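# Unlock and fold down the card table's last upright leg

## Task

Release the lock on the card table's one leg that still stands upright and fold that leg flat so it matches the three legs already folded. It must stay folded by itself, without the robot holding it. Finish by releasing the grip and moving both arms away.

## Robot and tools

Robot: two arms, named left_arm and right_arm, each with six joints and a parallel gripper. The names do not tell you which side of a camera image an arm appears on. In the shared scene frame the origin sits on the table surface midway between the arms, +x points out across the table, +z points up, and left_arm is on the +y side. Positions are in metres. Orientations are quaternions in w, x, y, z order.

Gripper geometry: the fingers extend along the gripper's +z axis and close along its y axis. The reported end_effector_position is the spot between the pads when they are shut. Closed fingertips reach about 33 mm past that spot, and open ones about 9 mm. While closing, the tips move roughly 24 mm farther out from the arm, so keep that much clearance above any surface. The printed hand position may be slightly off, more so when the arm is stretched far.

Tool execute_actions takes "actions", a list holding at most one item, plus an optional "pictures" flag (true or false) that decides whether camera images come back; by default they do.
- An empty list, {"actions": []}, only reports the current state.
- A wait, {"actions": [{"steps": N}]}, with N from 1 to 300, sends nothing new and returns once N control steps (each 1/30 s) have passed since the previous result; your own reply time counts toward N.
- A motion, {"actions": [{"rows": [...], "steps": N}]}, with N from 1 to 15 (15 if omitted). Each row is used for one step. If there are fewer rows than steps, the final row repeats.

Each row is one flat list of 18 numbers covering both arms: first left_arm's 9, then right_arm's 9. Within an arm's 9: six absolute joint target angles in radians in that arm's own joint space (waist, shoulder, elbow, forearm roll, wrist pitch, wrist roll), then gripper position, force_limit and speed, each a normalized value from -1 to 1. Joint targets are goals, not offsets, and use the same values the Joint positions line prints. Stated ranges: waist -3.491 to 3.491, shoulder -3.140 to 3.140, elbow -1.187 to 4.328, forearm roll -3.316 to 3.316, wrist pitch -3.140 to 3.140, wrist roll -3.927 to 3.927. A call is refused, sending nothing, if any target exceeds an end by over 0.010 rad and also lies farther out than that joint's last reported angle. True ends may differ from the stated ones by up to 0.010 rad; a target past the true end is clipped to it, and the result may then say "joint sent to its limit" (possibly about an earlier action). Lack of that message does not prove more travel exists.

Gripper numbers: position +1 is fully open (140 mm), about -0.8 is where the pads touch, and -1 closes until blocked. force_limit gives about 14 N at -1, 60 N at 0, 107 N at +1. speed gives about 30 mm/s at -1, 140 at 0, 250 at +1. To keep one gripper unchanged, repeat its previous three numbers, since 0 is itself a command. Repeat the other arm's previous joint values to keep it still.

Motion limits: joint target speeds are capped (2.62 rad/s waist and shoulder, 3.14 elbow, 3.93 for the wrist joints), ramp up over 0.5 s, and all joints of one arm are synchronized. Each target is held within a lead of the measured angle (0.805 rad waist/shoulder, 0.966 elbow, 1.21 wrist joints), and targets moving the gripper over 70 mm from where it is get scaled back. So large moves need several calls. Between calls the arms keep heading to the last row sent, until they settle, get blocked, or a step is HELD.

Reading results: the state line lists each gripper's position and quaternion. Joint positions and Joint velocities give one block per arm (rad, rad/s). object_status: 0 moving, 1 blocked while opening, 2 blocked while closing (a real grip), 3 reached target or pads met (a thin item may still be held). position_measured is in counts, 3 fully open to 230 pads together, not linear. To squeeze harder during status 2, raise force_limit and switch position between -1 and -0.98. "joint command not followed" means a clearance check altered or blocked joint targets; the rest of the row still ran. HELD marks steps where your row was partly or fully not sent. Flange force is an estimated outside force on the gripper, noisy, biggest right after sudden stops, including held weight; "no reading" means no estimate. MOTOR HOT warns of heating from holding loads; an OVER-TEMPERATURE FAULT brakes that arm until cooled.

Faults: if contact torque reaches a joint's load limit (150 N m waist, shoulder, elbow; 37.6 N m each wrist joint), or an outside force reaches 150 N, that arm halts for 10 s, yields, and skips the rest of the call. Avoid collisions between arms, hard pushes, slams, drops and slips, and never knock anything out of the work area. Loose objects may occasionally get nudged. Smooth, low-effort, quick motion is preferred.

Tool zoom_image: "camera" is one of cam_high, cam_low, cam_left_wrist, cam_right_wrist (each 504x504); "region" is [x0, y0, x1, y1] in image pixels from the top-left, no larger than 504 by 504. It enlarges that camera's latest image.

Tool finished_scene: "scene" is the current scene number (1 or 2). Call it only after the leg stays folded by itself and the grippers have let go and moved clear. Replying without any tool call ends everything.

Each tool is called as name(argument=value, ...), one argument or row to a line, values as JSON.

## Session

execute_actions(
  actions=[],
)

Scene clock: 0.00 s of 4050.00 s.
left_arm: end_effector_position=(-0.0171, -0.3645, +0.3016) position_measured=3 object_status=3 end_effector_quat_wxyz=(-0.356, -0.014, +0.878, -0.318) | right_arm: end_effector_position=(+0.6589, -0.8091, +0.3165) position_measured=3 object_status=3 end_effector_quat_wxyz=(+0.647, +0.427, -0.597, +0.209)
Joint positions: left_arm=[-1.008  0.567  0.227  1.078 -1.146 -0.856] | right_arm=[-0.29   1.325  1.168  1.395 -2.071  0.085]
Joint velocities: left_arm=[0. 0. 0. 0. 0. 0.] | right_arm=[ 0. -0.  0.  0.  0. -0.]
Flange force (N, the push that the arm receives, along the gripper's own x y z axes): no reading

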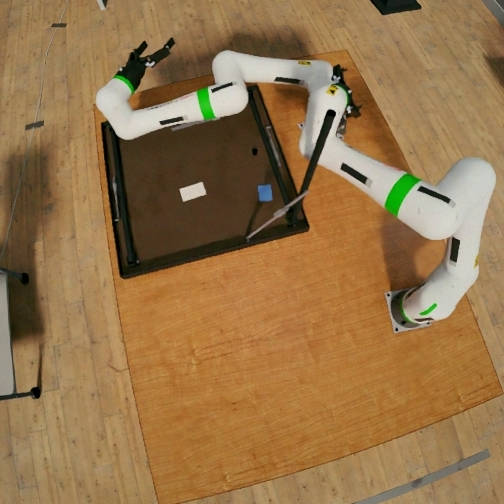

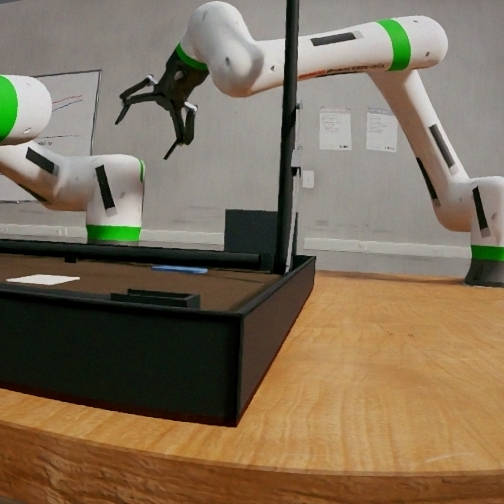

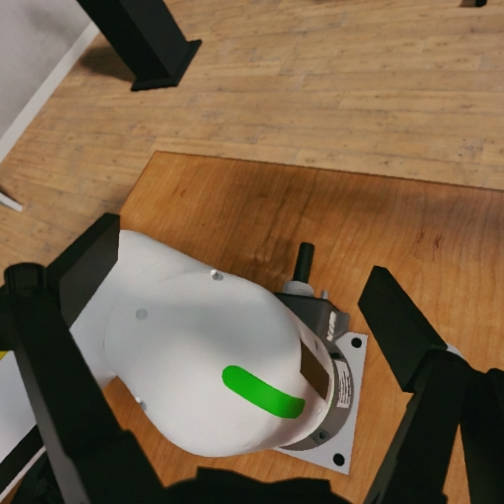

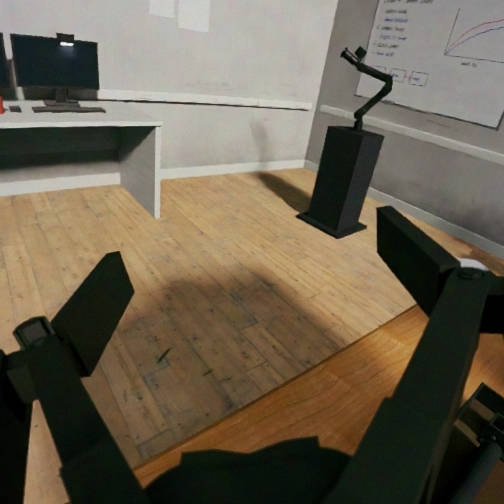

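execute_actions(
  actions=[
    {"rows":[[-1.1,-0.3,-0.2,1.078,-1.146,-0.856,1,0,0,-0.4,0.8,1.0,1.6,-1.8,0,-0.2,0,0]]},
  ],
  pictures=false,
)

execute_actions(
  actions=[
    {"steps":15},
  ],
  pictures=false,
)

execute_actions(
  actions=[
    {"rows":[[-1.7,-0.3,-0.2,1.078,-1.146,-0.856,1,0,0,-0.3,0.264,0.393,3.1416,1.7,-2.11,-0.2,0,0]]},
  ],
  pictures=false,
)

execute_actions(
  actions=[
    {"steps":110},
  ],
  pictures=false,
)

execute_actions(
  actions=[
    {"rows":[[-1.7,-0.3,-0.2,1.078,-1.146,-0.856,1,0,0,0.44,0.264,0.393,3.1416,1.7,-2.11,-0.2,0,0]]},
  ],
  pictures=false,
)

execute_actions(
  actions=[
    {"steps":25},
  ],
)

zoom_image(
  camera="cam_high",
  region=[220,140,330,250],
)

Scene clock: 5.37 s of 4050.00 s.
left_arm: end_effector_position=(-0.0786, -0.2865, +0.4350) position_measured=3 object_status=3 end_effector_quat_wxyz=(-0.333, +0.035, +0.865, -0.372) | right_arm: end_effector_position=(+0.6285, -0.8520, +0.4934) position_measured=105 object_status=0 end_effector_quat_wxyz=(+0.599, +0.380, -0.628, +0.321)
Joint positions: left_arm=[-1.041  0.263  0.075  1.078 -1.146 -0.856] | right_arm=[-0.344  1.067  1.085  1.496 -1.938  0.043]
Joint velocities: left_arm=[-0.079 -0.761 -0.373  0.001 -0.     0.   ] | right_arm=[-0.127 -0.605 -0.194  0.236  0.313 -0.097]
Flange force (N, the push that the arm receives, along the gripper's own x y z axes): left_arm=[3.5 -11.6 2.1] | right_arm=no reading
Steps of this call (steps 1 to 90: nothing new was sent; then 1.87 s passed at rest; steps 91 to 105: all 15 steps of this action). Readings (joint positions | what the end effector reports):
91: left_arm=[-1.008 0.567 0.227 1.078 -1.146 -0.856] | right_arm=[-0.290 1.325 1.168 1.395 -2.071 0.085] | left_arm position_measured=3 object_status=3 | right_arm position_measured=3 object_status=0
92: left_arm=[-1.009 0.564 0.226 1.078 -1.146 -0.856] | right_arm=[-0.290 1.322 1.167 1.396 -2.070 0.085] | left_arm position_measured=3 object_status=3 | right_arm position_measured=6 object_status=0
94: left_arm=[-1.011 0.540 0.213 1.078 -1.146 -0.856] | right_arm=[-0.295 1.299 1.159 1.405 -2.058 0.081] | left_arm position_measured=3 object_status=3 | right_arm position_measured=22 object_status=0
98: left_arm=[-1.022 0.441 0.162 1.078 -1.146 -0.856] | right_arm=[-0.314 1.212 1.132 1.439 -2.013 0.067] | left_arm position_measured=3 object_status=3 | right_arm position_measured=52 object_status=0
105: the state above

Scene clock: 5.87 s of 4050.00 s.
left_arm: end_effector_position=(-0.1622, -0.1504, +0.5610) position_measured=3 object_status=3 end_effector_quat_wxyz=(-0.302, +0.098, +0.838, -0.443) | right_arm: end_effector_position=(+0.5531, -0.8748, +0.6765) position_measured=154 object_status=3 end_effector_quat_wxyz=(+0.554, +0.315, -0.640, +0.429)
Joint positions: left_arm=[-1.083 -0.134 -0.119  1.078 -1.146 -0.856] | right_arm=[-0.4    0.801  1.     1.6   -1.801  0.   ]
Joint velocities: left_arm=[-0.084 -0.805 -0.393  0.001  0.    -0.   ] | right_arm=[-0.012 -0.052 -0.02   0.022  0.029 -0.009]
Flange force (N, the push that the arm receives, along the gripper's own x y z axes): left_arm=[4.5 -5.7 2.2] | right_arm=no reading
Steps of this call (steps 1 to 15: the robot went on to your last target). Readings (joint positions | what the end effector reports):
1: left_arm=[-1.044 0.237 0.063 1.078 -1.146 -0.856] | right_arm=[-0.348 1.046 1.079 1.504 -1.927 0.040] | left_arm position_measured=3 object_status=3 | right_arm position_measured=113 object_status=0
2: left_arm=[-1.046 0.211 0.050 1.078 -1.146 -0.856] | right_arm=[-0.353 1.026 1.072 1.512 -1.917 0.037] | left_arm position_measured=3 object_status=3 | right_arm position_measured=120 object_status=0
4: left_arm=[-1.052 0.159 0.024 1.078 -1.146 -0.856] | right_arm=[-0.361 0.985 1.059 1.528 -1.896 0.030] | left_arm position_measured=3 object_status=3 | right_arm position_measured=135 object_status=0
8: left_arm=[-1.063 0.054 -0.027 1.078 -1.146 -0.856] | right_arm=[-0.378 0.904 1.033 1.559 -1.854 0.017] | left_arm position_measured=3 object_status=3 | right_arm position_measured=154 object_status=0
15: the state above

Scene clock: 6.37 s of 4050.00 s.
left_arm: end_effector_position=(-0.3366, -0.0400, +0.5905) position_measured=3 object_status=3 end_effector_quat_wxyz=(-0.353, +0.232, +0.803, -0.421) | right_arm: end_effector_position=(+0.6390, -0.8122, +0.8420) position_measured=154 object_status=3 end_effector_quat_wxyz=(+0.475, +0.249, -0.496, +0.683)
Joint positions: left_arm=[-1.374 -0.253 -0.17   1.078 -1.146 -0.856] | right_arm=[-0.374  0.66   0.842  1.951 -1.449 -0.351]
Joint velocities: left_arm=[-0.697 -0.101 -0.064 -0.001  0.001 -0.   ] | right_arm=[ 0.053 -0.283 -0.32   0.823  0.824 -0.824]
Flange force (N, the push that the arm receives, along the gripper's own x y z axes): left_arm=[2.7 -8.3 1.8] | right_arm=no reading
Steps of this call (steps 1 to 15: all 15 steps of this action). Readings (joint positions | what the end effector reports):
1: left_arm=[-1.086 -0.161 -0.132 1.078 -1.146 -0.856] | right_arm=[-0.400 0.800 1.000 1.600 -1.800 -0.000] | left_arm position_measured=3 object_status=3 | right_arm position_measured=154 object_status=3
2: left_arm=[-1.090 -0.186 -0.144 1.078 -1.146 -0.856] | right_arm=[-0.400 0.798 0.997 1.605 -1.795 -0.005] | left_arm position_measured=3 object_status=3 | right_arm position_measured=154 object_status=3
4: left_arm=[-1.115 -0.218 -0.150 1.078 -1.146 -0.856] | right_arm=[-0.397 0.782 0.980 1.640 -1.760 -0.041] | left_arm position_measured=3 object_status=3 | right_arm position_measured=154 object_status=3
8: left_arm=[-1.209 -0.229 -0.155 1.078 -1.146 -0.856] | right_arm=[-0.388 0.733 0.924 1.756 -1.644 -0.156] | left_arm position_measured=3 object_status=3 | right_arm position_measured=154 object_status=3
15: the state above

Scene clock: 10.03 s of 4050.00 s.
left_arm: end_effector_position=(-0.4772, +0.1033, +0.5953) position_measured=3 object_status=3 end_effector_quat_wxyz=(-0.416, +0.362, +0.750, -0.365) | right_arm: end_effector_position=(+0.5812, -0.3420, +0.2796) position_measured=154 object_status=3 end_effector_quat_wxyz=(+0.000, +0.946, -0.326, -0.000)
Joint positions: left_arm=[-1.7   -0.3   -0.2    1.078 -1.146 -0.856] | right_arm=[-0.3    0.264  0.393  3.142  1.7   -2.11 ]
Joint velocities: left_arm=[ 0.002  0.    -0.    -0.     0.    -0.   ] | right_arm=[-0.001 -0.     0.     0.    -0.    -0.   ]
Flange force (N, the push that the arm receives, along the gripper's own x y z axes): left_arm=[3.9 -4.2 1.6] | right_arm=[-1.4 -0.7 -0.5]
Steps of this call (steps 1 to 110: the robot went on to your last target). Readings (joint positions | what the end effector reports):
1: left_arm=[-1.397 -0.256 -0.172 1.078 -1.146 -0.856] | right_arm=[-0.372 0.651 0.831 1.979 -1.421 -0.379] | left_arm position_measured=3 object_status=3 | right_arm position_measured=154 object_status=3
2: left_arm=[-1.421 -0.259 -0.174 1.078 -1.146 -0.856] | right_arm=[-0.371 0.642 0.820 2.007 -1.393 -0.407] | left_arm position_measured=3 object_status=3 | right_arm position_measured=154 object_status=3
4: left_arm=[-1.468 -0.266 -0.179 1.078 -1.146 -0.856] | right_arm=[-0.367 0.623 0.800 2.061 -1.336 -0.464] | left_arm position_measured=3 object_status=3 | right_arm position_measured=154 object_status=3
8: left_arm=[-1.563 -0.280 -0.187 1.078 -1.146 -0.856] | right_arm=[-0.361 0.588 0.760 2.167 -1.217 -0.583] | left_arm position_measured=3 object_status=3 | right_arm position_measured=154 object_status=3
110: the state above

Scene clock: 10.53 s of 4050.00 s.
left_arm: end_effector_position=(-0.4772, +0.1033, +0.5953) position_measured=3 object_status=3 end_effector_quat_wxyz=(-0.416, +0.362, +0.750, -0.365) | right_arm: end_effector_position=(+0.5376, -0.1822, +0.2796) position_measured=154 object_status=3 end_effector_quat_wxyz=(+0.000, +0.984, -0.179, -0.000)
Joint positions: left_arm=[-1.7   -0.3   -0.2    1.078 -1.146 -0.856] | right_arm=[ 0.003  0.264  0.393  3.142  1.7   -2.11 ]
Joint velocities: left_arm=[-0.001  0.    -0.001 -0.001  0.    -0.   ] | right_arm=[ 0.748 -0.    -0.     0.     0.    -0.   ]
Flange force (N, the push that the arm receives, along the gripper's own x y z axes): left_arm=[3.3 -1.8 0.0] | right_arm=[-0.7 -4.4 -0.4]
Steps of this call (steps 1 to 15: all 15 steps of this action). Readings (joint positions | what the end effector reports):
1: left_arm=[-1.700 -0.300 -0.200 1.078 -1.146 -0.856] | right_arm=[-0.300 0.264 0.393 3.142 1.700 -2.110] | left_arm position_measured=3 object_status=3 | right_arm position_measured=154 object_status=3
2: left_arm=[-1.700 -0.300 -0.200 1.078 -1.146 -0.856] | right_arm=[-0.297 0.264 0.393 3.142 1.700 -2.110] | left_arm position_measured=3 object_status=3 | right_arm position_measured=154 object_status=3
4: left_arm=[-1.700 -0.300 -0.200 1.078 -1.146 -0.856] | right_arm=[-0.273 0.264 0.393 3.142 1.700 -2.110] | left_arm position_measured=3 object_status=3 | right_arm position_measured=154 object_status=3
8: left_arm=[-1.700 -0.300 -0.200 1.078 -1.146 -0.856] | right_arm=[-0.173 0.264 0.393 3.142 1.700 -2.110] | left_arm position_measured=3 object_status=3 | right_arm position_measured=154 object_status=3
15: the state above

Scene clock: 11.37 s of 4050.00 s.
left_arm: end_effector_position=(-0.4772, +0.1033, +0.5953) position_measured=3 object_status=3 end_effector_quat_wxyz=(-0.416, +0.362, +0.750, -0.365) | right_arm: end_effector_position=(+0.3962, +0.0091, +0.2796) position_measured=154 object_status=3 end_effector_quat_wxyz=(+0.000, +0.999, +0.038, -0.000)
Joint positions: left_arm=[-1.7   -0.3   -0.2    1.078 -1.146 -0.856] | right_arm=[ 0.44   0.264  0.393  3.142  1.7   -2.11 ]
Joint velocities: left_arm=[-0.  0.  0.  0. -0. -0.] | right_arm=[ 0.002  0.001 -0.     0.     0.     0.   ]
Flange force (N, the push that the arm receives, along the gripper's own x y z axes): left_arm=[6.0 -1.3 2.4] | right_arm=[0.4 -0.4 -0.7]
Steps of this call (steps 1 to 25: the robot went on to your last target). Readings (joint positions | what the end effector reports):
1: left_arm=[-1.700 -0.300 -0.200 1.078 -1.146 -0.856] | right_arm=[0.028 0.264 0.393 3.142 1.700 -2.110] | left_arm position_measured=3 object_status=3 | right_arm position_measured=154 object_status=3
2: left_arm=[-1.700 -0.300 -0.200 1.078 -1.146 -0.856] | right_arm=[0.053 0.264 0.393 3.142 1.700 -2.110] | left_arm position_measured=3 object_status=3 | right_arm position_measured=154 object_status=3
4: left_arm=[-1.700 -0.300 -0.200 1.078 -1.146 -0.856] | right_arm=[0.104 0.264 0.393 3.142 1.700 -2.110] | left_arm position_measured=3 object_status=3 | right_arm position_measured=154 object_status=3
8: left_arm=[-1.700 -0.300 -0.200 1.078 -1.146 -0.856] | right_arm=[0.205 0.264 0.393 3.142 1.700 -2.110] | left_arm position_measured=3 object_status=3 | right_arm position_measured=154 object_status=3
25: the state above

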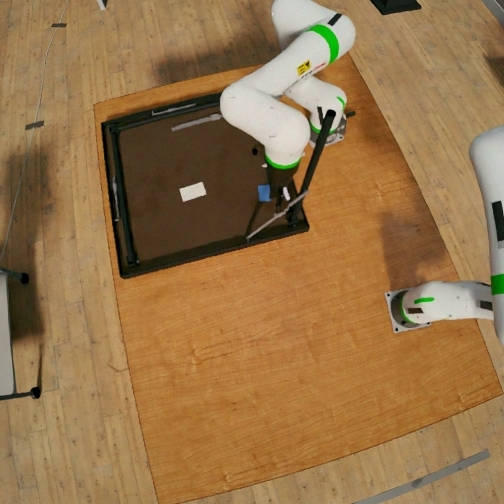

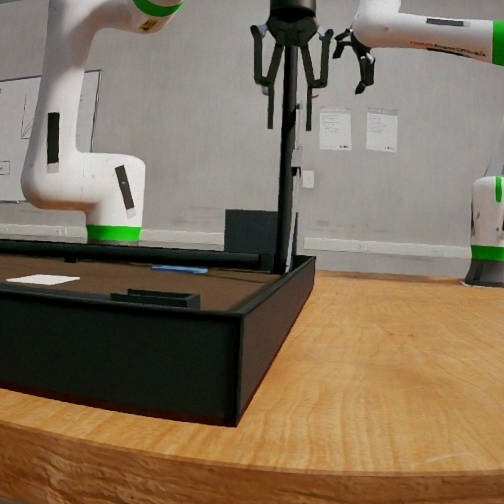

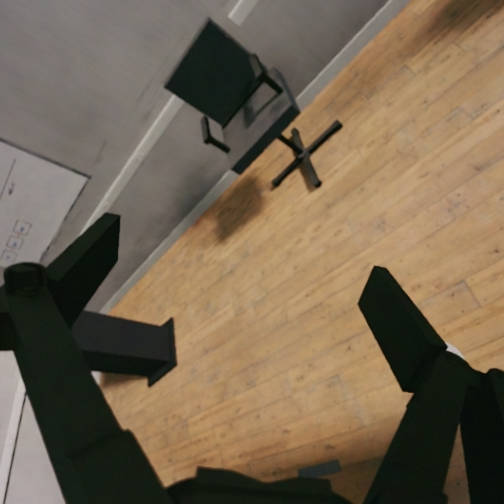

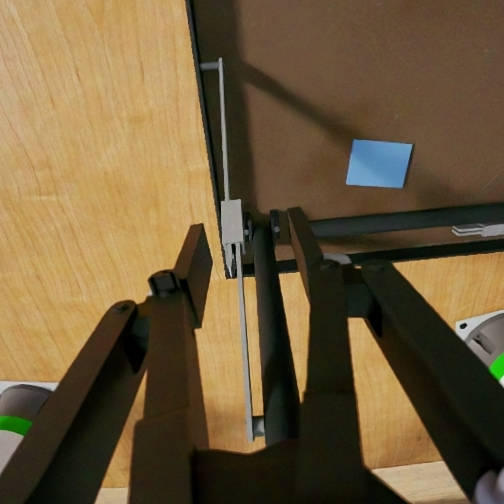

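Region (220, 140, 330, 250) of cam_high's 504x504 image, scaled by 4.582, with more detail than that image has.

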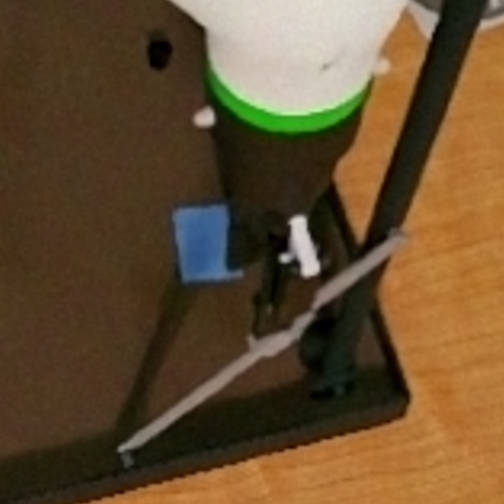

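execute_actions(
  actions=[
    {"rows":[[-1.7,-0.3,-0.2,1.078,-1.146,-0.856,1,0,0,0.465,0.266,0.268,3.1416,1.573,-2.13,-0.2,0,0]]},
  ],
  pictures=false,
)

execute_actions(
  actions=[
    {"rows":[[-1.7,-0.3,-0.2,1.078,-1.146,-0.856,1,0,0,0.465,0.266,0.268,3.1416,1.573,-2.13,-1,0,0]]},
  ],
)

execute_actions(
  actions=[
    {"rows":[[-1.7,-0.3,-0.2,1.078,-1.146,-0.856,1,0,0,0.429,0.348,0.257,3.1416,1.48,-2.095,-1,0,0]]},
  ],
)

Scene clock: 16.60 s of 4050.00 s.
left_arm: end_effector_position=(-0.4772, +0.1033, +0.5953) position_measured=3 object_status=3 end_effector_quat_wxyz=(-0.416, +0.362, +0.750, -0.365) | right_arm: end_effector_position=(+0.3891, +0.0208, +0.2249) position_measured=154 object_status=3 end_effector_quat_wxyz=(-0.000, +0.999, +0.041, -0.000)
Joint positions: left_arm=[-1.7   -0.3   -0.2    1.078 -1.146 -0.856] | right_arm=[ 0.465  0.266  0.268  3.141  1.573 -2.13 ]
Joint velocities: left_arm=[-0.001  0.     0.     0.001  0.     0.   ] | right_arm=[ 0.001 -0.001 -0.001  0.     0.     0.   ]
Flange force (N, the push that the arm receives, along the gripper's own x y z axes): left_arm=[5.4 -4.7 3.0] | right_arm=[-3.6 1.4 1.4]
Steps of this call (steps 1 to 30: the robot went on to your last target; steps 31 to 90: nothing new was sent; then 1.73 s passed at rest; steps 91 to 105: all 15 steps of this action). Readings (joint positions | what the end effector reports):
91: left_arm=[-1.700 -0.300 -0.200 1.078 -1.146 -0.856] | right_arm=[0.440 0.264 0.393 3.142 1.700 -2.110] | left_arm position_measured=3 object_status=3 | right_arm position_measured=154 object_status=3
92: left_arm=[-1.700 -0.300 -0.200 1.078 -1.146 -0.856] | right_arm=[0.441 0.264 0.389 3.141 1.696 -2.111] | left_arm position_measured=3 object_status=3 | right_arm position_measured=154 object_status=3
94: left_arm=[-1.700 -0.300 -0.200 1.078 -1.146 -0.856] | right_arm=[0.446 0.264 0.360 3.141 1.667 -2.115] | left_arm position_measured=3 object_status=3 | right_arm position_measured=154 object_status=3
98: left_arm=[-1.700 -0.300 -0.200 1.078 -1.146 -0.856] | right_arm=[0.463 0.266 0.277 3.141 1.582 -2.129] | left_arm position_measured=3 object_status=3 | right_arm position_measured=154 object_status=3
105: the state above

Scene clock: 17.10 s of 4050.00 s.
left_arm: end_effector_position=(-0.4772, +0.1033, +0.5953) position_measured=3 object_status=3 end_effector_quat_wxyz=(-0.416, +0.362, +0.750, -0.365) | right_arm: end_effector_position=(+0.3892, +0.0208, +0.2249) position_measured=211 object_status=2 end_effector_quat_wxyz=(-0.000, +0.999, +0.041, +0.000)
Joint positions: left_arm=[-1.7   -0.3   -0.2    1.078 -1.146 -0.856] | right_arm=[ 0.465  0.266  0.268  3.142  1.573 -2.13 ]
Joint velocities: left_arm=[-0.     0.     0.     0.003 -0.    -0.001] | right_arm=[-0.     0.001 -0.     0.     0.002  0.001]
Flange force (N, the push that the arm receives, along the gripper's own x y z axes): left_arm=[5.4 -2.2 1.6] | right_arm=[-0.8 -11.8 -0.1]
Steps of this call (steps 1 to 15: all 15 steps of this action). Readings (joint positions | what the end effector reports):
1: left_arm=[-1.700 -0.300 -0.200 1.078 -1.146 -0.856] | right_arm=[0.465 0.266 0.268 3.141 1.573 -2.130] | left_arm position_measured=3 object_status=3 | right_arm position_measured=154 object_status=0
2: left_arm=[-1.700 -0.300 -0.200 1.078 -1.146 -0.856] | right_arm=[0.465 0.266 0.268 3.141 1.573 -2.130] | left_arm position_measured=3 object_status=3 | right_arm position_measured=158 object_status=0
4: left_arm=[-1.700 -0.300 -0.200 1.078 -1.146 -0.856] | right_arm=[0.465 0.266 0.268 3.141 1.573 -2.130] | left_arm position_measured=3 object_status=3 | right_arm position_measured=173 object_status=0
8: left_arm=[-1.700 -0.300 -0.200 1.078 -1.146 -0.856] | right_arm=[0.465 0.266 0.268 3.142 1.572 -2.130] | left_arm position_measured=3 object_status=3 | right_arm position_measured=203 object_status=0
15: the state above

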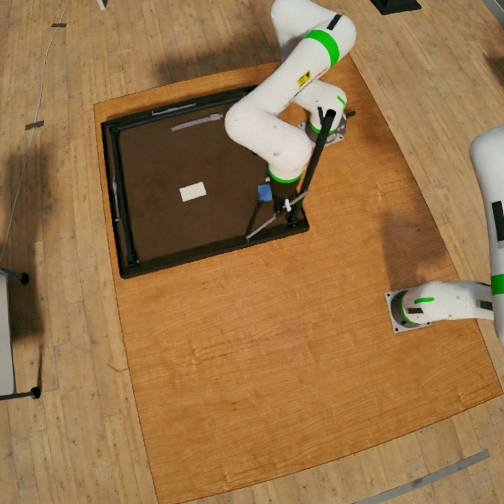

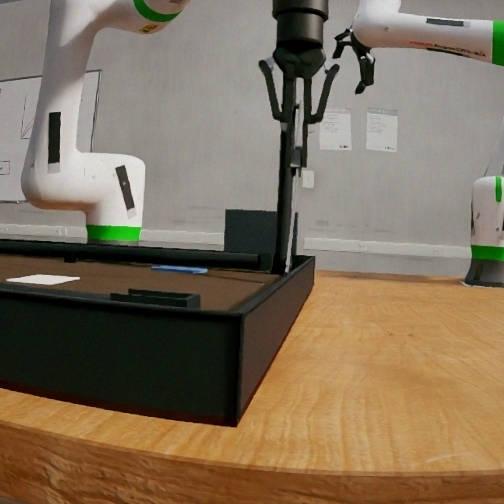

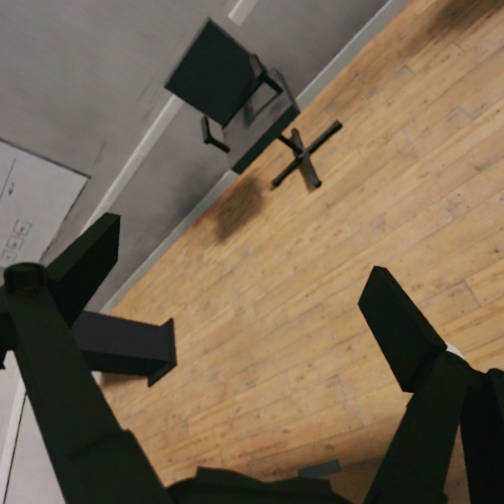

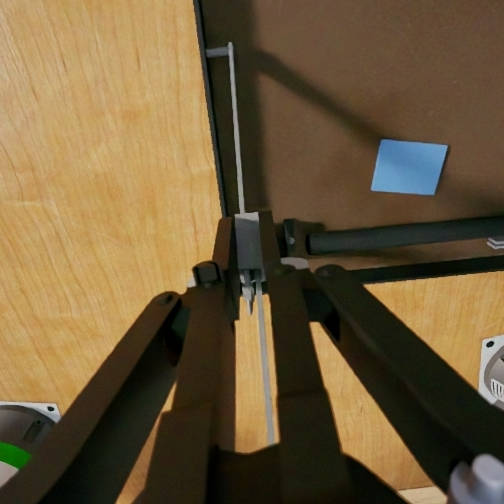

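Scene clock: 17.60 s of 4050.00 s.
left_arm: end_effector_position=(-0.4772, +0.1033, +0.5953) position_measured=3 object_status=3 end_effector_quat_wxyz=(-0.416, +0.362, +0.750, -0.365) | right_arm: end_effector_position=(+0.4292, +0.0248, +0.1749) position_measured=211 object_status=2 end_effector_quat_wxyz=(+0.000, +0.999, +0.040, -0.000)
Joint positions: left_arm=[-1.7   -0.3   -0.2    1.078 -1.146 -0.856] | right_arm=[ 0.429  0.348  0.257  3.142  1.48  -2.095]
Joint velocities: left_arm=[ 0.001 -0.    -0.     0.     0.     0.   ] | right_arm=[-0.001  0.002 -0.    -0.002 -0.    -0.   ]
Flange force (N, the push that the arm receives, along the gripper's own x y z axes): left_arm=[5.3 -2.5 1.0] | right_arm=[0.4 14.7 0.2]
Steps of this call (steps 1 to 15: all 15 steps of this action). Readings (joint positions | what the end effector reports):
1: left_arm=[-1.700 -0.300 -0.200 1.078 -1.146 -0.856] | right_arm=[0.465 0.266 0.268 3.142 1.573 -2.130] | left_arm position_measured=3 object_status=3 | right_arm position_measured=211 object_status=2
2: left_arm=[-1.700 -0.300 -0.200 1.078 -1.146 -0.856] | right_arm=[0.464 0.269 0.268 3.142 1.570 -2.129] | left_arm position_measured=3 object_status=3 | right_arm position_measured=211 object_status=2
4: left_arm=[-1.700 -0.300 -0.200 1.078 -1.146 -0.856] | right_arm=[0.453 0.293 0.264 3.142 1.544 -2.118] | left_arm position_measured=3 object_status=3 | right_arm position_measured=211 object_status=2
8: left_arm=[-1.700 -0.300 -0.200 1.078 -1.146 -0.856] | right_arm=[0.429 0.346 0.257 3.143 1.482 -2.096] | left_arm position_measured=3 object_status=3 | right_arm position_measured=211 object_status=2
15: the state above

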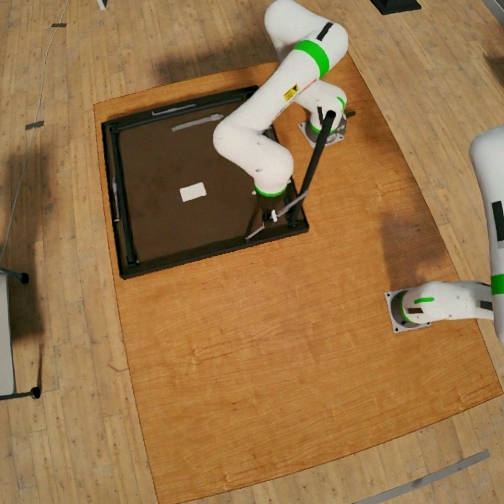

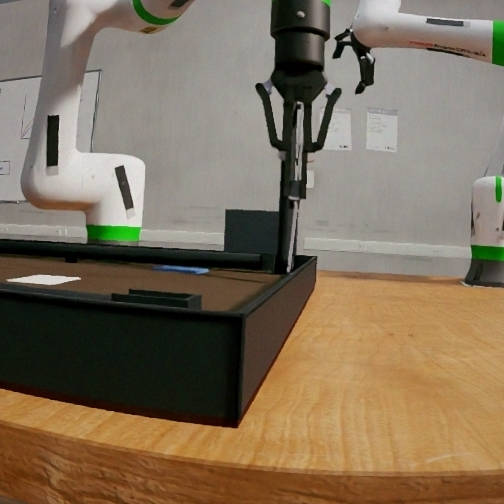

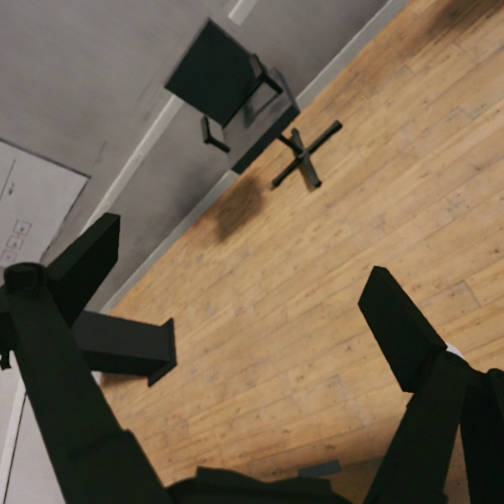

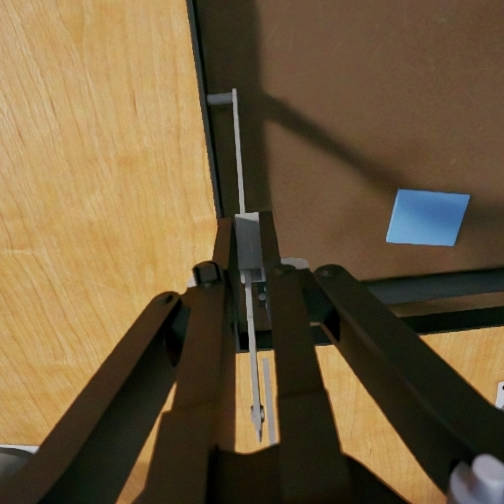

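execute_actions(
  actions=[
    {"rows":[[-1.7,-0.3,-0.2,1.078,-1.146,-0.856,1,0,0,0.4,0.416,0.372,3.1416,1.527,-2.065,-1,0,0]]},
  ],
  pictures=false,
)

execute_actions(
  actions=[
    {"rows":[[-1.7,-0.3,-0.2,1.078,-1.146,-0.856,1,0,0,0.4,0.416,0.372,3.1416,1.527,-2.065,-0.4,0,0]]},
  ],
  pictures=false,
)

execute_actions(
  actions=[
    {"rows":[[-1.7,-0.3,-0.2,1.078,-1.146,-0.856,1,0,0,0.38,0.44,0.72,3.1416,1.85,-2.065,-0.3,0,0]]},
  ],
)

Scene clock: 20.53 s of 4050.00 s.
left_arm: end_effector_position=(-0.4772, +0.1033, +0.5953) position_measured=3 object_status=3 end_effector_quat_wxyz=(-0.416, +0.362, +0.750, -0.365) | right_arm: end_effector_position=(+0.4642, +0.0282, +0.1846) position_measured=211 object_status=2 end_effector_quat_wxyz=(+0.000, +0.999, +0.041, -0.000)
Joint positions: left_arm=[-1.7   -0.3   -0.2    1.078 -1.146 -0.856] | right_arm=[ 0.4    0.416  0.372  3.141  1.527 -2.065]
Joint velocities: left_arm=[-0.     0.    -0.001  0.    -0.     0.   ] | right_arm=[ 0.     0.     0.    -0.     0.001  0.   ]
Flange force (N, the push that the arm receives, along the gripper's own x y z axes): left_arm=[4.7 -1.1 1.1] | right_arm=[-9.3 13.1 1.8]
Steps of this call (steps 1 to 15: the robot went on to your last target; steps 16 to 73: nothing new was sent; steps 74 to 88: all 15 steps of this action). Readings (joint positions | what the end effector reports):
74: left_arm=[-1.700 -0.300 -0.200 1.078 -1.146 -0.856] | right_arm=[0.429 0.348 0.257 3.142 1.480 -2.095] | left_arm position_measured=3 object_status=3 | right_arm position_measured=211 object_status=2
75: left_arm=[-1.700 -0.300 -0.200 1.078 -1.146 -0.856] | right_arm=[0.428 0.351 0.261 3.142 1.481 -2.094] | left_arm position_measured=3 object_status=3 | right_arm position_measured=211 object_status=2
77: left_arm=[-1.700 -0.300 -0.200 1.078 -1.146 -0.856] | right_arm=[0.421 0.367 0.290 3.141 1.493 -2.086] | left_arm position_measured=3 object_status=3 | right_arm position_measured=211 object_status=2
81: left_arm=[-1.700 -0.300 -0.200 1.078 -1.146 -0.856] | right_arm=[0.401 0.413 0.366 3.141 1.524 -2.067] | left_arm position_measured=3 object_status=3 | right_arm position_measured=211 object_status=2
88: the state above

Scene clock: 21.03 s of 4050.00 s.
left_arm: end_effector_position=(-0.4772, +0.1033, +0.5953) position_measured=3 object_status=3 end_effector_quat_wxyz=(-0.416, +0.362, +0.750, -0.365) | right_arm: end_effector_position=(+0.4643, +0.0282, +0.1846) position_measured=179 object_status=3 end_effector_quat_wxyz=(+0.000, +0.999, +0.041, -0.000)
Joint positions: left_arm=[-1.7   -0.3   -0.2    1.078 -1.146 -0.856] | right_arm=[ 0.4    0.416  0.372  3.142  1.527 -2.065]
Joint velocities: left_arm=[ 0.     0.     0.    -0.001 -0.     0.   ] | right_arm=[ 0.002  0.    -0.    -0.001 -0.    -0.001]
Flange force (N, the push that the arm receives, along the gripper's own x y z axes): left_arm=[5.3 -7.6 5.9] | right_arm=[-1.1 -1.1 -0.6]
Steps of this call (steps 1 to 15: all 15 steps of this action). Readings (joint positions | what the end effector reports):
1: left_arm=[-1.700 -0.300 -0.200 1.078 -1.146 -0.856] | right_arm=[0.400 0.416 0.372 3.142 1.527 -2.065] | left_arm position_measured=3 object_status=3 | right_arm position_measured=211 object_status=0
2: left_arm=[-1.700 -0.300 -0.200 1.078 -1.146 -0.856] | right_arm=[0.400 0.416 0.372 3.142 1.527 -2.065] | left_arm position_measured=3 object_status=3 | right_arm position_measured=211 object_status=0
4: left_arm=[-1.700 -0.300 -0.200 1.078 -1.146 -0.856] | right_arm=[0.400 0.416 0.372 3.142 1.527 -2.065] | left_arm position_measured=3 object_status=3 | right_arm position_measured=192 object_status=0
8: left_arm=[-1.700 -0.300 -0.200 1.078 -1.146 -0.856] | right_arm=[0.400 0.416 0.372 3.142 1.527 -2.065] | left_arm position_measured=3 object_status=3 | right_arm position_measured=179 object_status=0
15: the state above

Scene clock: 21.53 s of 4050.00 s.
left_arm: end_effector_position=(-0.4772, +0.1033, +0.5953) position_measured=3 object_status=3 end_effector_quat_wxyz=(-0.416, +0.362, +0.750, -0.365) | right_arm: end_effector_position=(+0.4671, +0.0162, +0.3161) position_measured=167 object_status=3 end_effector_quat_wxyz=(-0.000, +1.000, +0.031, +0.000)
Joint positions: left_arm=[-1.7   -0.3   -0.2    1.078 -1.146 -0.856] | right_arm=[ 0.38   0.439  0.714  3.142  1.845 -2.065]
Joint velocities: left_arm=[ 0.001  0.    -0.     0.001 -0.    -0.   ] | right_arm=[-0.013  0.017  0.232  0.001  0.215 -0.   ]
Flange force (N, the push that the arm receives, along the gripper's own x y z axes): left_arm=[5.6 -2.1 3.8] | right_arm=[-3.1 2.0 -12.7]
Steps of this call (steps 1 to 15: all 15 steps of this action). Readings (joint positions | what the end effector reports):
1: left_arm=[-1.700 -0.300 -0.200 1.078 -1.146 -0.856] | right_arm=[0.400 0.416 0.372 3.142 1.527 -2.065] | left_arm position_measured=3 object_status=3 | right_arm position_measured=179 object_status=0
2: left_arm=[-1.700 -0.300 -0.200 1.078 -1.146 -0.856] | right_arm=[0.400 0.416 0.376 3.142 1.530 -2.065] | left_arm position_measured=3 object_status=3 | right_arm position_measured=175 object_status=0
4: left_arm=[-1.700 -0.300 -0.200 1.078 -1.146 -0.856] | right_arm=[0.398 0.418 0.405 3.142 1.557 -2.065] | left_arm position_measured=3 object_status=3 | right_arm position_measured=167 object_status=0
8: left_arm=[-1.700 -0.300 -0.200 1.078 -1.146 -0.856] | right_arm=[0.391 0.427 0.532 3.142 1.675 -2.065] | left_arm position_measured=3 object_status=3 | right_arm position_measured=167 object_status=0
15: the state above

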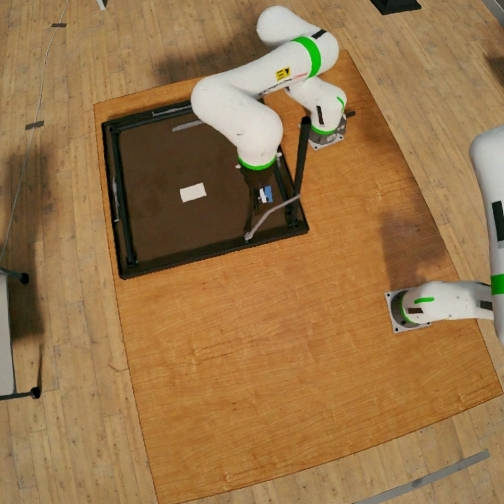

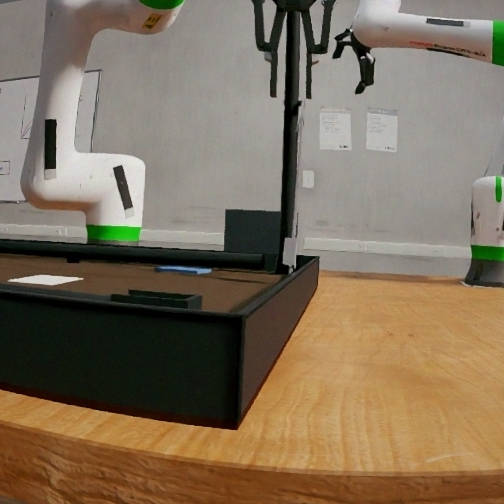

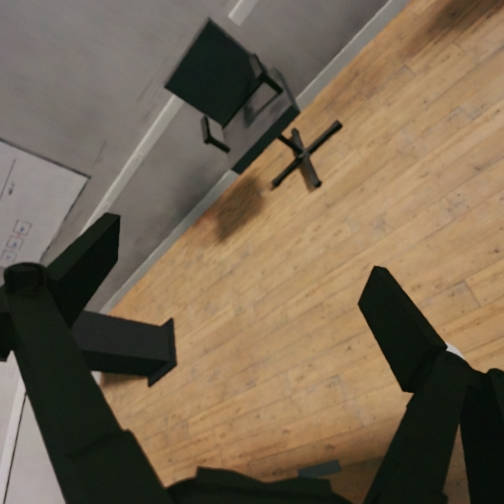

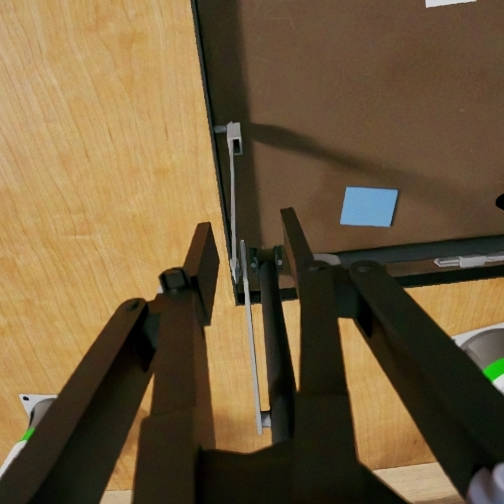

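execute_actions(
  actions=[
    {"rows":[[-1.7,-0.3,-0.2,1.078,-1.146,-0.856,1,0,0,-0.1,0.3,0.55,3.1416,1.7,-1.66,0.1,0,0]]},
  ],
  pictures=false,
)

execute_actions(
  actions=[
    {"rows":[[-1.7,-0.3,-0.2,1.078,-1.146,-0.856,1,0,0,-0.05,-1.003,-0.494,3.1416,0.809,-1.66,0.1,0,0]]},
  ],
  pictures=false,
)

execute_actions(
  actions=[
    {"steps":27},
  ],
  pictures=false,
)

execute_actions(
  actions=[
    {"rows":[[-1.7,-0.3,-0.2,1.078,-1.146,-0.856,1,0,0,0.49,-1.003,-0.494,3.1416,0.809,-1.66,0.1,0,0]]},
  ],
  pictures=false,
)

execute_actions(
  actions=[
    {"steps":11},
  ],
  pictures=false,
)

execute_actions(
  actions=[
    {"rows":[[-1.7,-0.3,-0.2,1.078,-1.146,-0.856,1,0,0,0.49,-0.765,-0.507,3.1416,0.558,-1.66,0.1,0,0]]},
  ],
)

Scene clock: 25.57 s of 4050.00 s.
left_arm: end_effector_position=(-0.4772, +0.1033, +0.5953) position_measured=3 object_status=3 end_effector_quat_wxyz=(-0.416, +0.362, +0.750, -0.365) | right_arm: end_effector_position=(+0.5649, -0.1254, +0.3251) position_measured=117 object_status=3 end_effector_quat_wxyz=(-0.009, +0.999, +0.008, +0.035)
Joint positions: left_arm=[-1.7   -0.3   -0.2    1.078 -1.146 -0.856] | right_arm=[ 0.091  0.356  0.618  3.141  1.76  -1.821]
Joint velocities: left_arm=[-0.001 -0.     0.     0.    -0.    -0.   ] | right_arm=[-0.706 -0.206 -0.249  0.003 -0.22   0.592]
Flange force (N, the push that the arm receives, along the gripper's own x y z axes): left_arm=[6.6 0.6 3.8] | right_arm=[-0.7 -3.3 2.8]
Steps of this call (steps 1 to 15: the robot went on to your last target; steps 16 to 90: nothing new was sent; then 0.53 s passed at rest; steps 91 to 105: all 15 steps of this action). Readings (joint positions | what the end effector reports):
91: left_arm=[-1.700 -0.300 -0.200 1.078 -1.146 -0.856] | right_arm=[0.380 0.440 0.720 3.142 1.850 -2.065] | left_arm position_measured=3 object_status=3 | right_arm position_measured=167 object_status=0
92: left_arm=[-1.700 -0.300 -0.200 1.078 -1.146 -0.856] | right_arm=[0.377 0.439 0.719 3.141 1.850 -2.063] | left_arm position_measured=3 object_status=3 | right_arm position_measured=164 object_status=0
94: left_arm=[-1.700 -0.300 -0.200 1.078 -1.146 -0.856] | right_arm=[0.353 0.432 0.710 3.141 1.842 -2.042] | left_arm position_measured=3 object_status=3 | right_arm position_measured=148 object_status=0
98: left_arm=[-1.700 -0.300 -0.200 1.078 -1.146 -0.856] | right_arm=[0.258 0.404 0.677 3.141 1.812 -1.962] | left_arm position_measured=3 object_status=3 | right_arm position_measured=119 object_status=0
105: the state above

Scene clock: 26.07 s of 4050.00 s.
left_arm: end_effector_position=(-0.4772, +0.1033, +0.5953) position_measured=3 object_status=3 end_effector_quat_wxyz=(-0.416, +0.362, +0.750, -0.365) | right_arm: end_effector_position=(+0.5402, -0.1987, +0.3639) position_measured=117 object_status=3 end_effector_quat_wxyz=(-0.037, +0.961, +0.014, +0.274)
Joint positions: left_arm=[-1.7   -0.3   -0.2    1.078 -1.146 -0.856] | right_arm=[-0.029 -0.205 -0.019  3.141  1.195 -1.689]
Joint velocities: left_arm=[-0.     0.     0.     0.     0.     0.001] | right_arm=[-0.05  -1.252 -1.118 -0.    -0.857  0.067]
Flange force (N, the push that the arm receives, along the gripper's own x y z axes): left_arm=[3.3 -1.7 0.7] | right_arm=[-11.8 5.9 -1.2]
Steps of this call (steps 1 to 15: all 15 steps of this action). Readings (joint positions | what the end effector reports):
1: left_arm=[-1.700 -0.300 -0.200 1.078 -1.146 -0.856] | right_arm=[0.067 0.349 0.609 3.141 1.752 -1.801] | left_arm position_measured=3 object_status=3 | right_arm position_measured=117 object_status=3
2: left_arm=[-1.700 -0.300 -0.200 1.078 -1.146 -0.856] | right_arm=[0.046 0.339 0.597 3.141 1.741 -1.783] | left_arm position_measured=3 object_status=3 | right_arm position_measured=117 object_status=3
4: left_arm=[-1.700 -0.300 -0.200 1.078 -1.146 -0.856] | right_arm=[0.018 0.303 0.553 3.141 1.700 -1.758] | left_arm position_measured=3 object_status=3 | right_arm position_measured=117 object_status=3
8: left_arm=[-1.700 -0.300 -0.200 1.078 -1.146 -0.856] | right_arm=[-0.005 0.160 0.382 3.141 1.538 -1.723] | left_arm position_measured=3 object_status=3 | right_arm position_measured=117 object_status=3
15: the state above

Scene clock: 26.97 s of 4050.00 s.
left_arm: end_effector_position=(-0.4772, +0.1033, +0.5953) position_measured=3 object_status=3 end_effector_quat_wxyz=(-0.416, +0.362, +0.750, -0.365) | right_arm: end_effector_position=(+0.3871, -0.2295, +0.5096) position_measured=117 object_status=3 end_effector_quat_wxyz=(-0.064, +0.805, +0.015, +0.590)
Joint positions: left_arm=[-1.7   -0.3   -0.2    1.078 -1.146 -0.856] | right_arm=[-0.05  -1.003 -0.494  3.142  0.809 -1.66 ]
Joint velocities: left_arm=[-0.002  0.    -0.    -0.     0.    -0.   ] | right_arm=[-0.    -0.002 -0.    -0.001 -0.     0.   ]
Flange force (N, the push that the arm receives, along the gripper's own x y z axes): left_arm=[4.7 -2.6 3.3] | right_arm=no reading
Steps of this call (steps 1 to 27: the robot went on to your last target). Readings (joint positions | what the end effector reports):
1: left_arm=[-1.700 -0.300 -0.200 1.078 -1.146 -0.856] | right_arm=[-0.030 -0.246 -0.053 3.141 1.169 -1.687] | left_arm position_measured=3 object_status=3 | right_arm position_measured=117 object_status=3
2: left_arm=[-1.700 -0.300 -0.200 1.078 -1.146 -0.856] | right_arm=[-0.031 -0.286 -0.081 3.141 1.147 -1.686] | left_arm position_measured=3 object_status=3 | right_arm position_measured=117 object_status=3
4: left_arm=[-1.700 -0.300 -0.200 1.078 -1.146 -0.856] | right_arm=[-0.033 -0.363 -0.125 3.141 1.111 -1.683] | left_arm position_measured=3 object_status=3 | right_arm position_measured=117 object_status=3
8: left_arm=[-1.700 -0.300 -0.200 1.078 -1.146 -0.856] | right_arm=[-0.037 -0.519 -0.215 3.141 1.038 -1.677] | left_arm position_measured=3 object_status=3 | right_arm position_measured=117 object_status=3
27: the state above

Scene clock: 27.47 s of 4050.00 s.
left_arm: end_effector_position=(-0.4772, +0.1033, +0.5953) position_measured=3 object_status=3 end_effector_quat_wxyz=(-0.416, +0.362, +0.750, -0.365) | right_arm: end_effector_position=(+0.3014, -0.1158, +0.5097) position_measured=117 object_status=3 end_effector_quat_wxyz=(-0.170, +0.789, +0.160, +0.569)
Joint positions: left_arm=[-1.7   -0.3   -0.2    1.078 -1.146 -0.856] | right_arm=[ 0.315 -1.003 -0.494  3.142  0.809 -1.66 ]
Joint velocities: left_arm=[-0. -0.  0. -0. -0. -0.] | right_arm=[ 0.948 -0.     0.     0.001  0.    -0.   ]
Flange force (N, the push that the arm receives, along the gripper's own x y z axes): left_arm=[5.7 -1.2 2.8] | right_arm=no reading
Steps of this call (steps 1 to 15: all 15 steps of this action). Readings (joint positions | what the end effector reports):
1: left_arm=[-1.700 -0.300 -0.200 1.078 -1.146 -0.856] | right_arm=[-0.050 -1.003 -0.494 3.142 0.809 -1.660] | left_arm position_measured=3 object_status=3 | right_arm position_measured=117 object_status=3
2: left_arm=[-1.700 -0.300 -0.200 1.078 -1.146 -0.856] | right_arm=[-0.047 -1.003 -0.494 3.142 0.809 -1.660] | left_arm position_measured=3 object_status=3 | right_arm position_measured=117 object_status=3
4: left_arm=[-1.700 -0.300 -0.200 1.078 -1.146 -0.856] | right_arm=[-0.023 -1.003 -0.494 3.142 0.809 -1.660] | left_arm position_measured=3 object_status=3 | right_arm position_measured=117 object_status=3
8: left_arm=[-1.700 -0.300 -0.200 1.078 -1.146 -0.856] | right_arm=[0.090 -1.003 -0.494 3.142 0.809 -1.660] | left_arm position_measured=3 object_status=3 | right_arm position_measured=117 object_status=3
15: the state above

Scene clock: 27.83 s of 4050.00 s.
left_arm: end_effector_position=(-0.4772, +0.1033, +0.5953) position_measured=3 object_status=3 end_effector_quat_wxyz=(-0.416, +0.362, +0.750, -0.365) | right_arm: end_effector_position=(+0.2469, -0.0740, +0.5097) position_measured=117 object_status=3 end_effector_quat_wxyz=(-0.219, +0.772, +0.229, +0.552)
Joint positions: left_arm=[-1.7   -0.3   -0.2    1.078 -1.146 -0.856] | right_arm=[ 0.49  -1.003 -0.494  3.142  0.809 -1.66 ]
Joint velocities: left_arm=[-0.002 -0.     0.     0.001  0.    -0.   ] | right_arm=[-0.001 -0.    -0.     0.     0.     0.001]
Flange force (N, the push that the arm receives, along the gripper's own x y z axes): left_arm=[5.4 -3.9 2.1] | right_arm=no reading
Steps of this call (steps 1 to 11: the robot went on to your last target). Readings (joint positions | what the end effector reports):
1: left_arm=[-1.700 -0.300 -0.200 1.078 -1.146 -0.856] | right_arm=[0.347 -1.003 -0.494 3.142 0.809 -1.660] | left_arm position_measured=3 object_status=3 | right_arm position_measured=117 object_status=3
2: left_arm=[-1.700 -0.300 -0.200 1.078 -1.146 -0.856] | right_arm=[0.379 -1.003 -0.494 3.142 0.809 -1.660] | left_arm position_measured=3 object_status=3 | right_arm position_measured=117 object_status=3
4: left_arm=[-1.700 -0.300 -0.200 1.078 -1.146 -0.856] | right_arm=[0.435 -1.003 -0.494 3.142 0.809 -1.660] | left_arm position_measured=3 object_status=3 | right_arm position_measured=117 object_status=3
8: left_arm=[-1.700 -0.300 -0.200 1.078 -1.146 -0.856] | right_arm=[0.489 -1.003 -0.494 3.142 0.809 -1.660] | left_arm position_measured=3 object_status=3 | right_arm position_measured=117 object_status=3
11: the state above

Scene clock: 28.33 s of 4050.00 s.
left_arm: end_effector_position=(-0.4772, +0.1033, +0.5953) position_measured=3 object_status=3 end_effector_quat_wxyz=(-0.416, +0.362, +0.750, -0.365) | right_arm: end_effector_position=(+0.3269, -0.0110, +0.4852) position_measured=117 object_status=3 end_effector_quat_wxyz=(-0.219, +0.772, +0.229, +0.552)
Joint positions: left_arm=[-1.7   -0.3   -0.2    1.078 -1.146 -0.856] | right_arm=[ 0.49  -0.765 -0.507  3.142  0.558 -1.66 ]
Joint velocities: left_arm=[-0.001  0.    -0.    -0.    -0.     0.   ] | right_arm=[-0.     0.002 -0.    -0.001 -0.01   0.   ]
Flange force (N, the push that the arm receives, along the gripper's own x y z axes): left_arm=[4.7 -4.1 3.9] | right_arm=no reading
Steps of this call (steps 1 to 15: all 15 steps of this action). Readings (joint positions | what the end effector reports):
1: left_arm=[-1.700 -0.300 -0.200 1.078 -1.146 -0.856] | right_arm=[0.490 -1.003 -0.494 3.142 0.809 -1.660] | left_arm position_measured=3 object_status=3 | right_arm position_measured=117 object_status=3
2: left_arm=[-1.700 -0.300 -0.200 1.078 -1.146 -0.856] | right_arm=[0.490 -1.000 -0.494 3.142 0.805 -1.660] | left_arm position_measured=3 object_status=3 | right_arm position_measured=117 object_status=3
4: left_arm=[-1.700 -0.300 -0.200 1.078 -1.146 -0.856] | right_arm=[0.490 -0.976 -0.495 3.142 0.780 -1.660] | left_arm position_measured=3 object_status=3 | right_arm position_measured=117 object_status=3
8: left_arm=[-1.700 -0.300 -0.200 1.078 -1.146 -0.856] | right_arm=[0.490 -0.867 -0.502 3.142 0.666 -1.660] | left_arm position_measured=3 object_status=3 | right_arm position_measured=117 object_status=3
15: the state above

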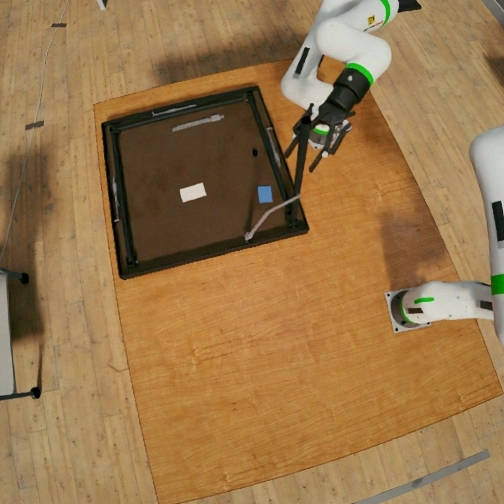

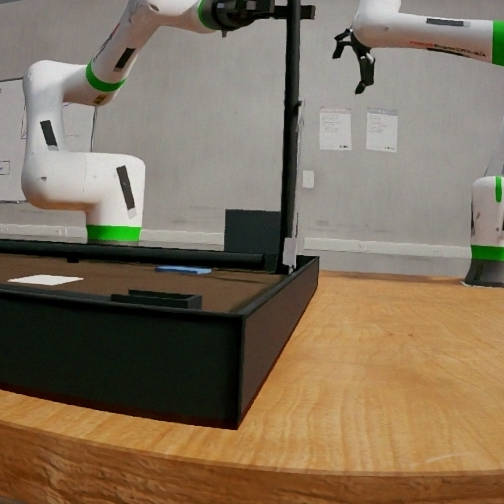

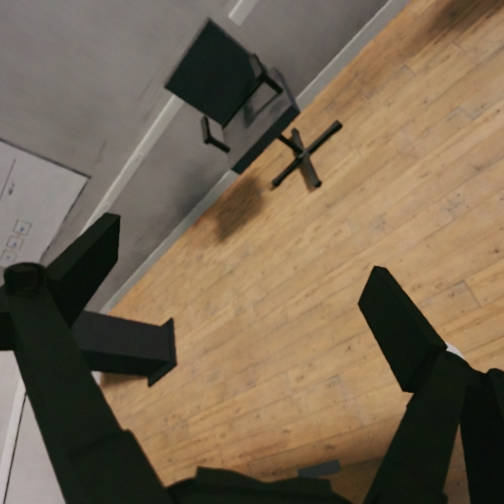

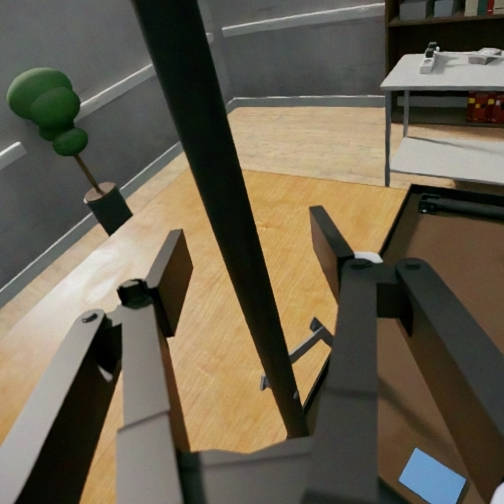

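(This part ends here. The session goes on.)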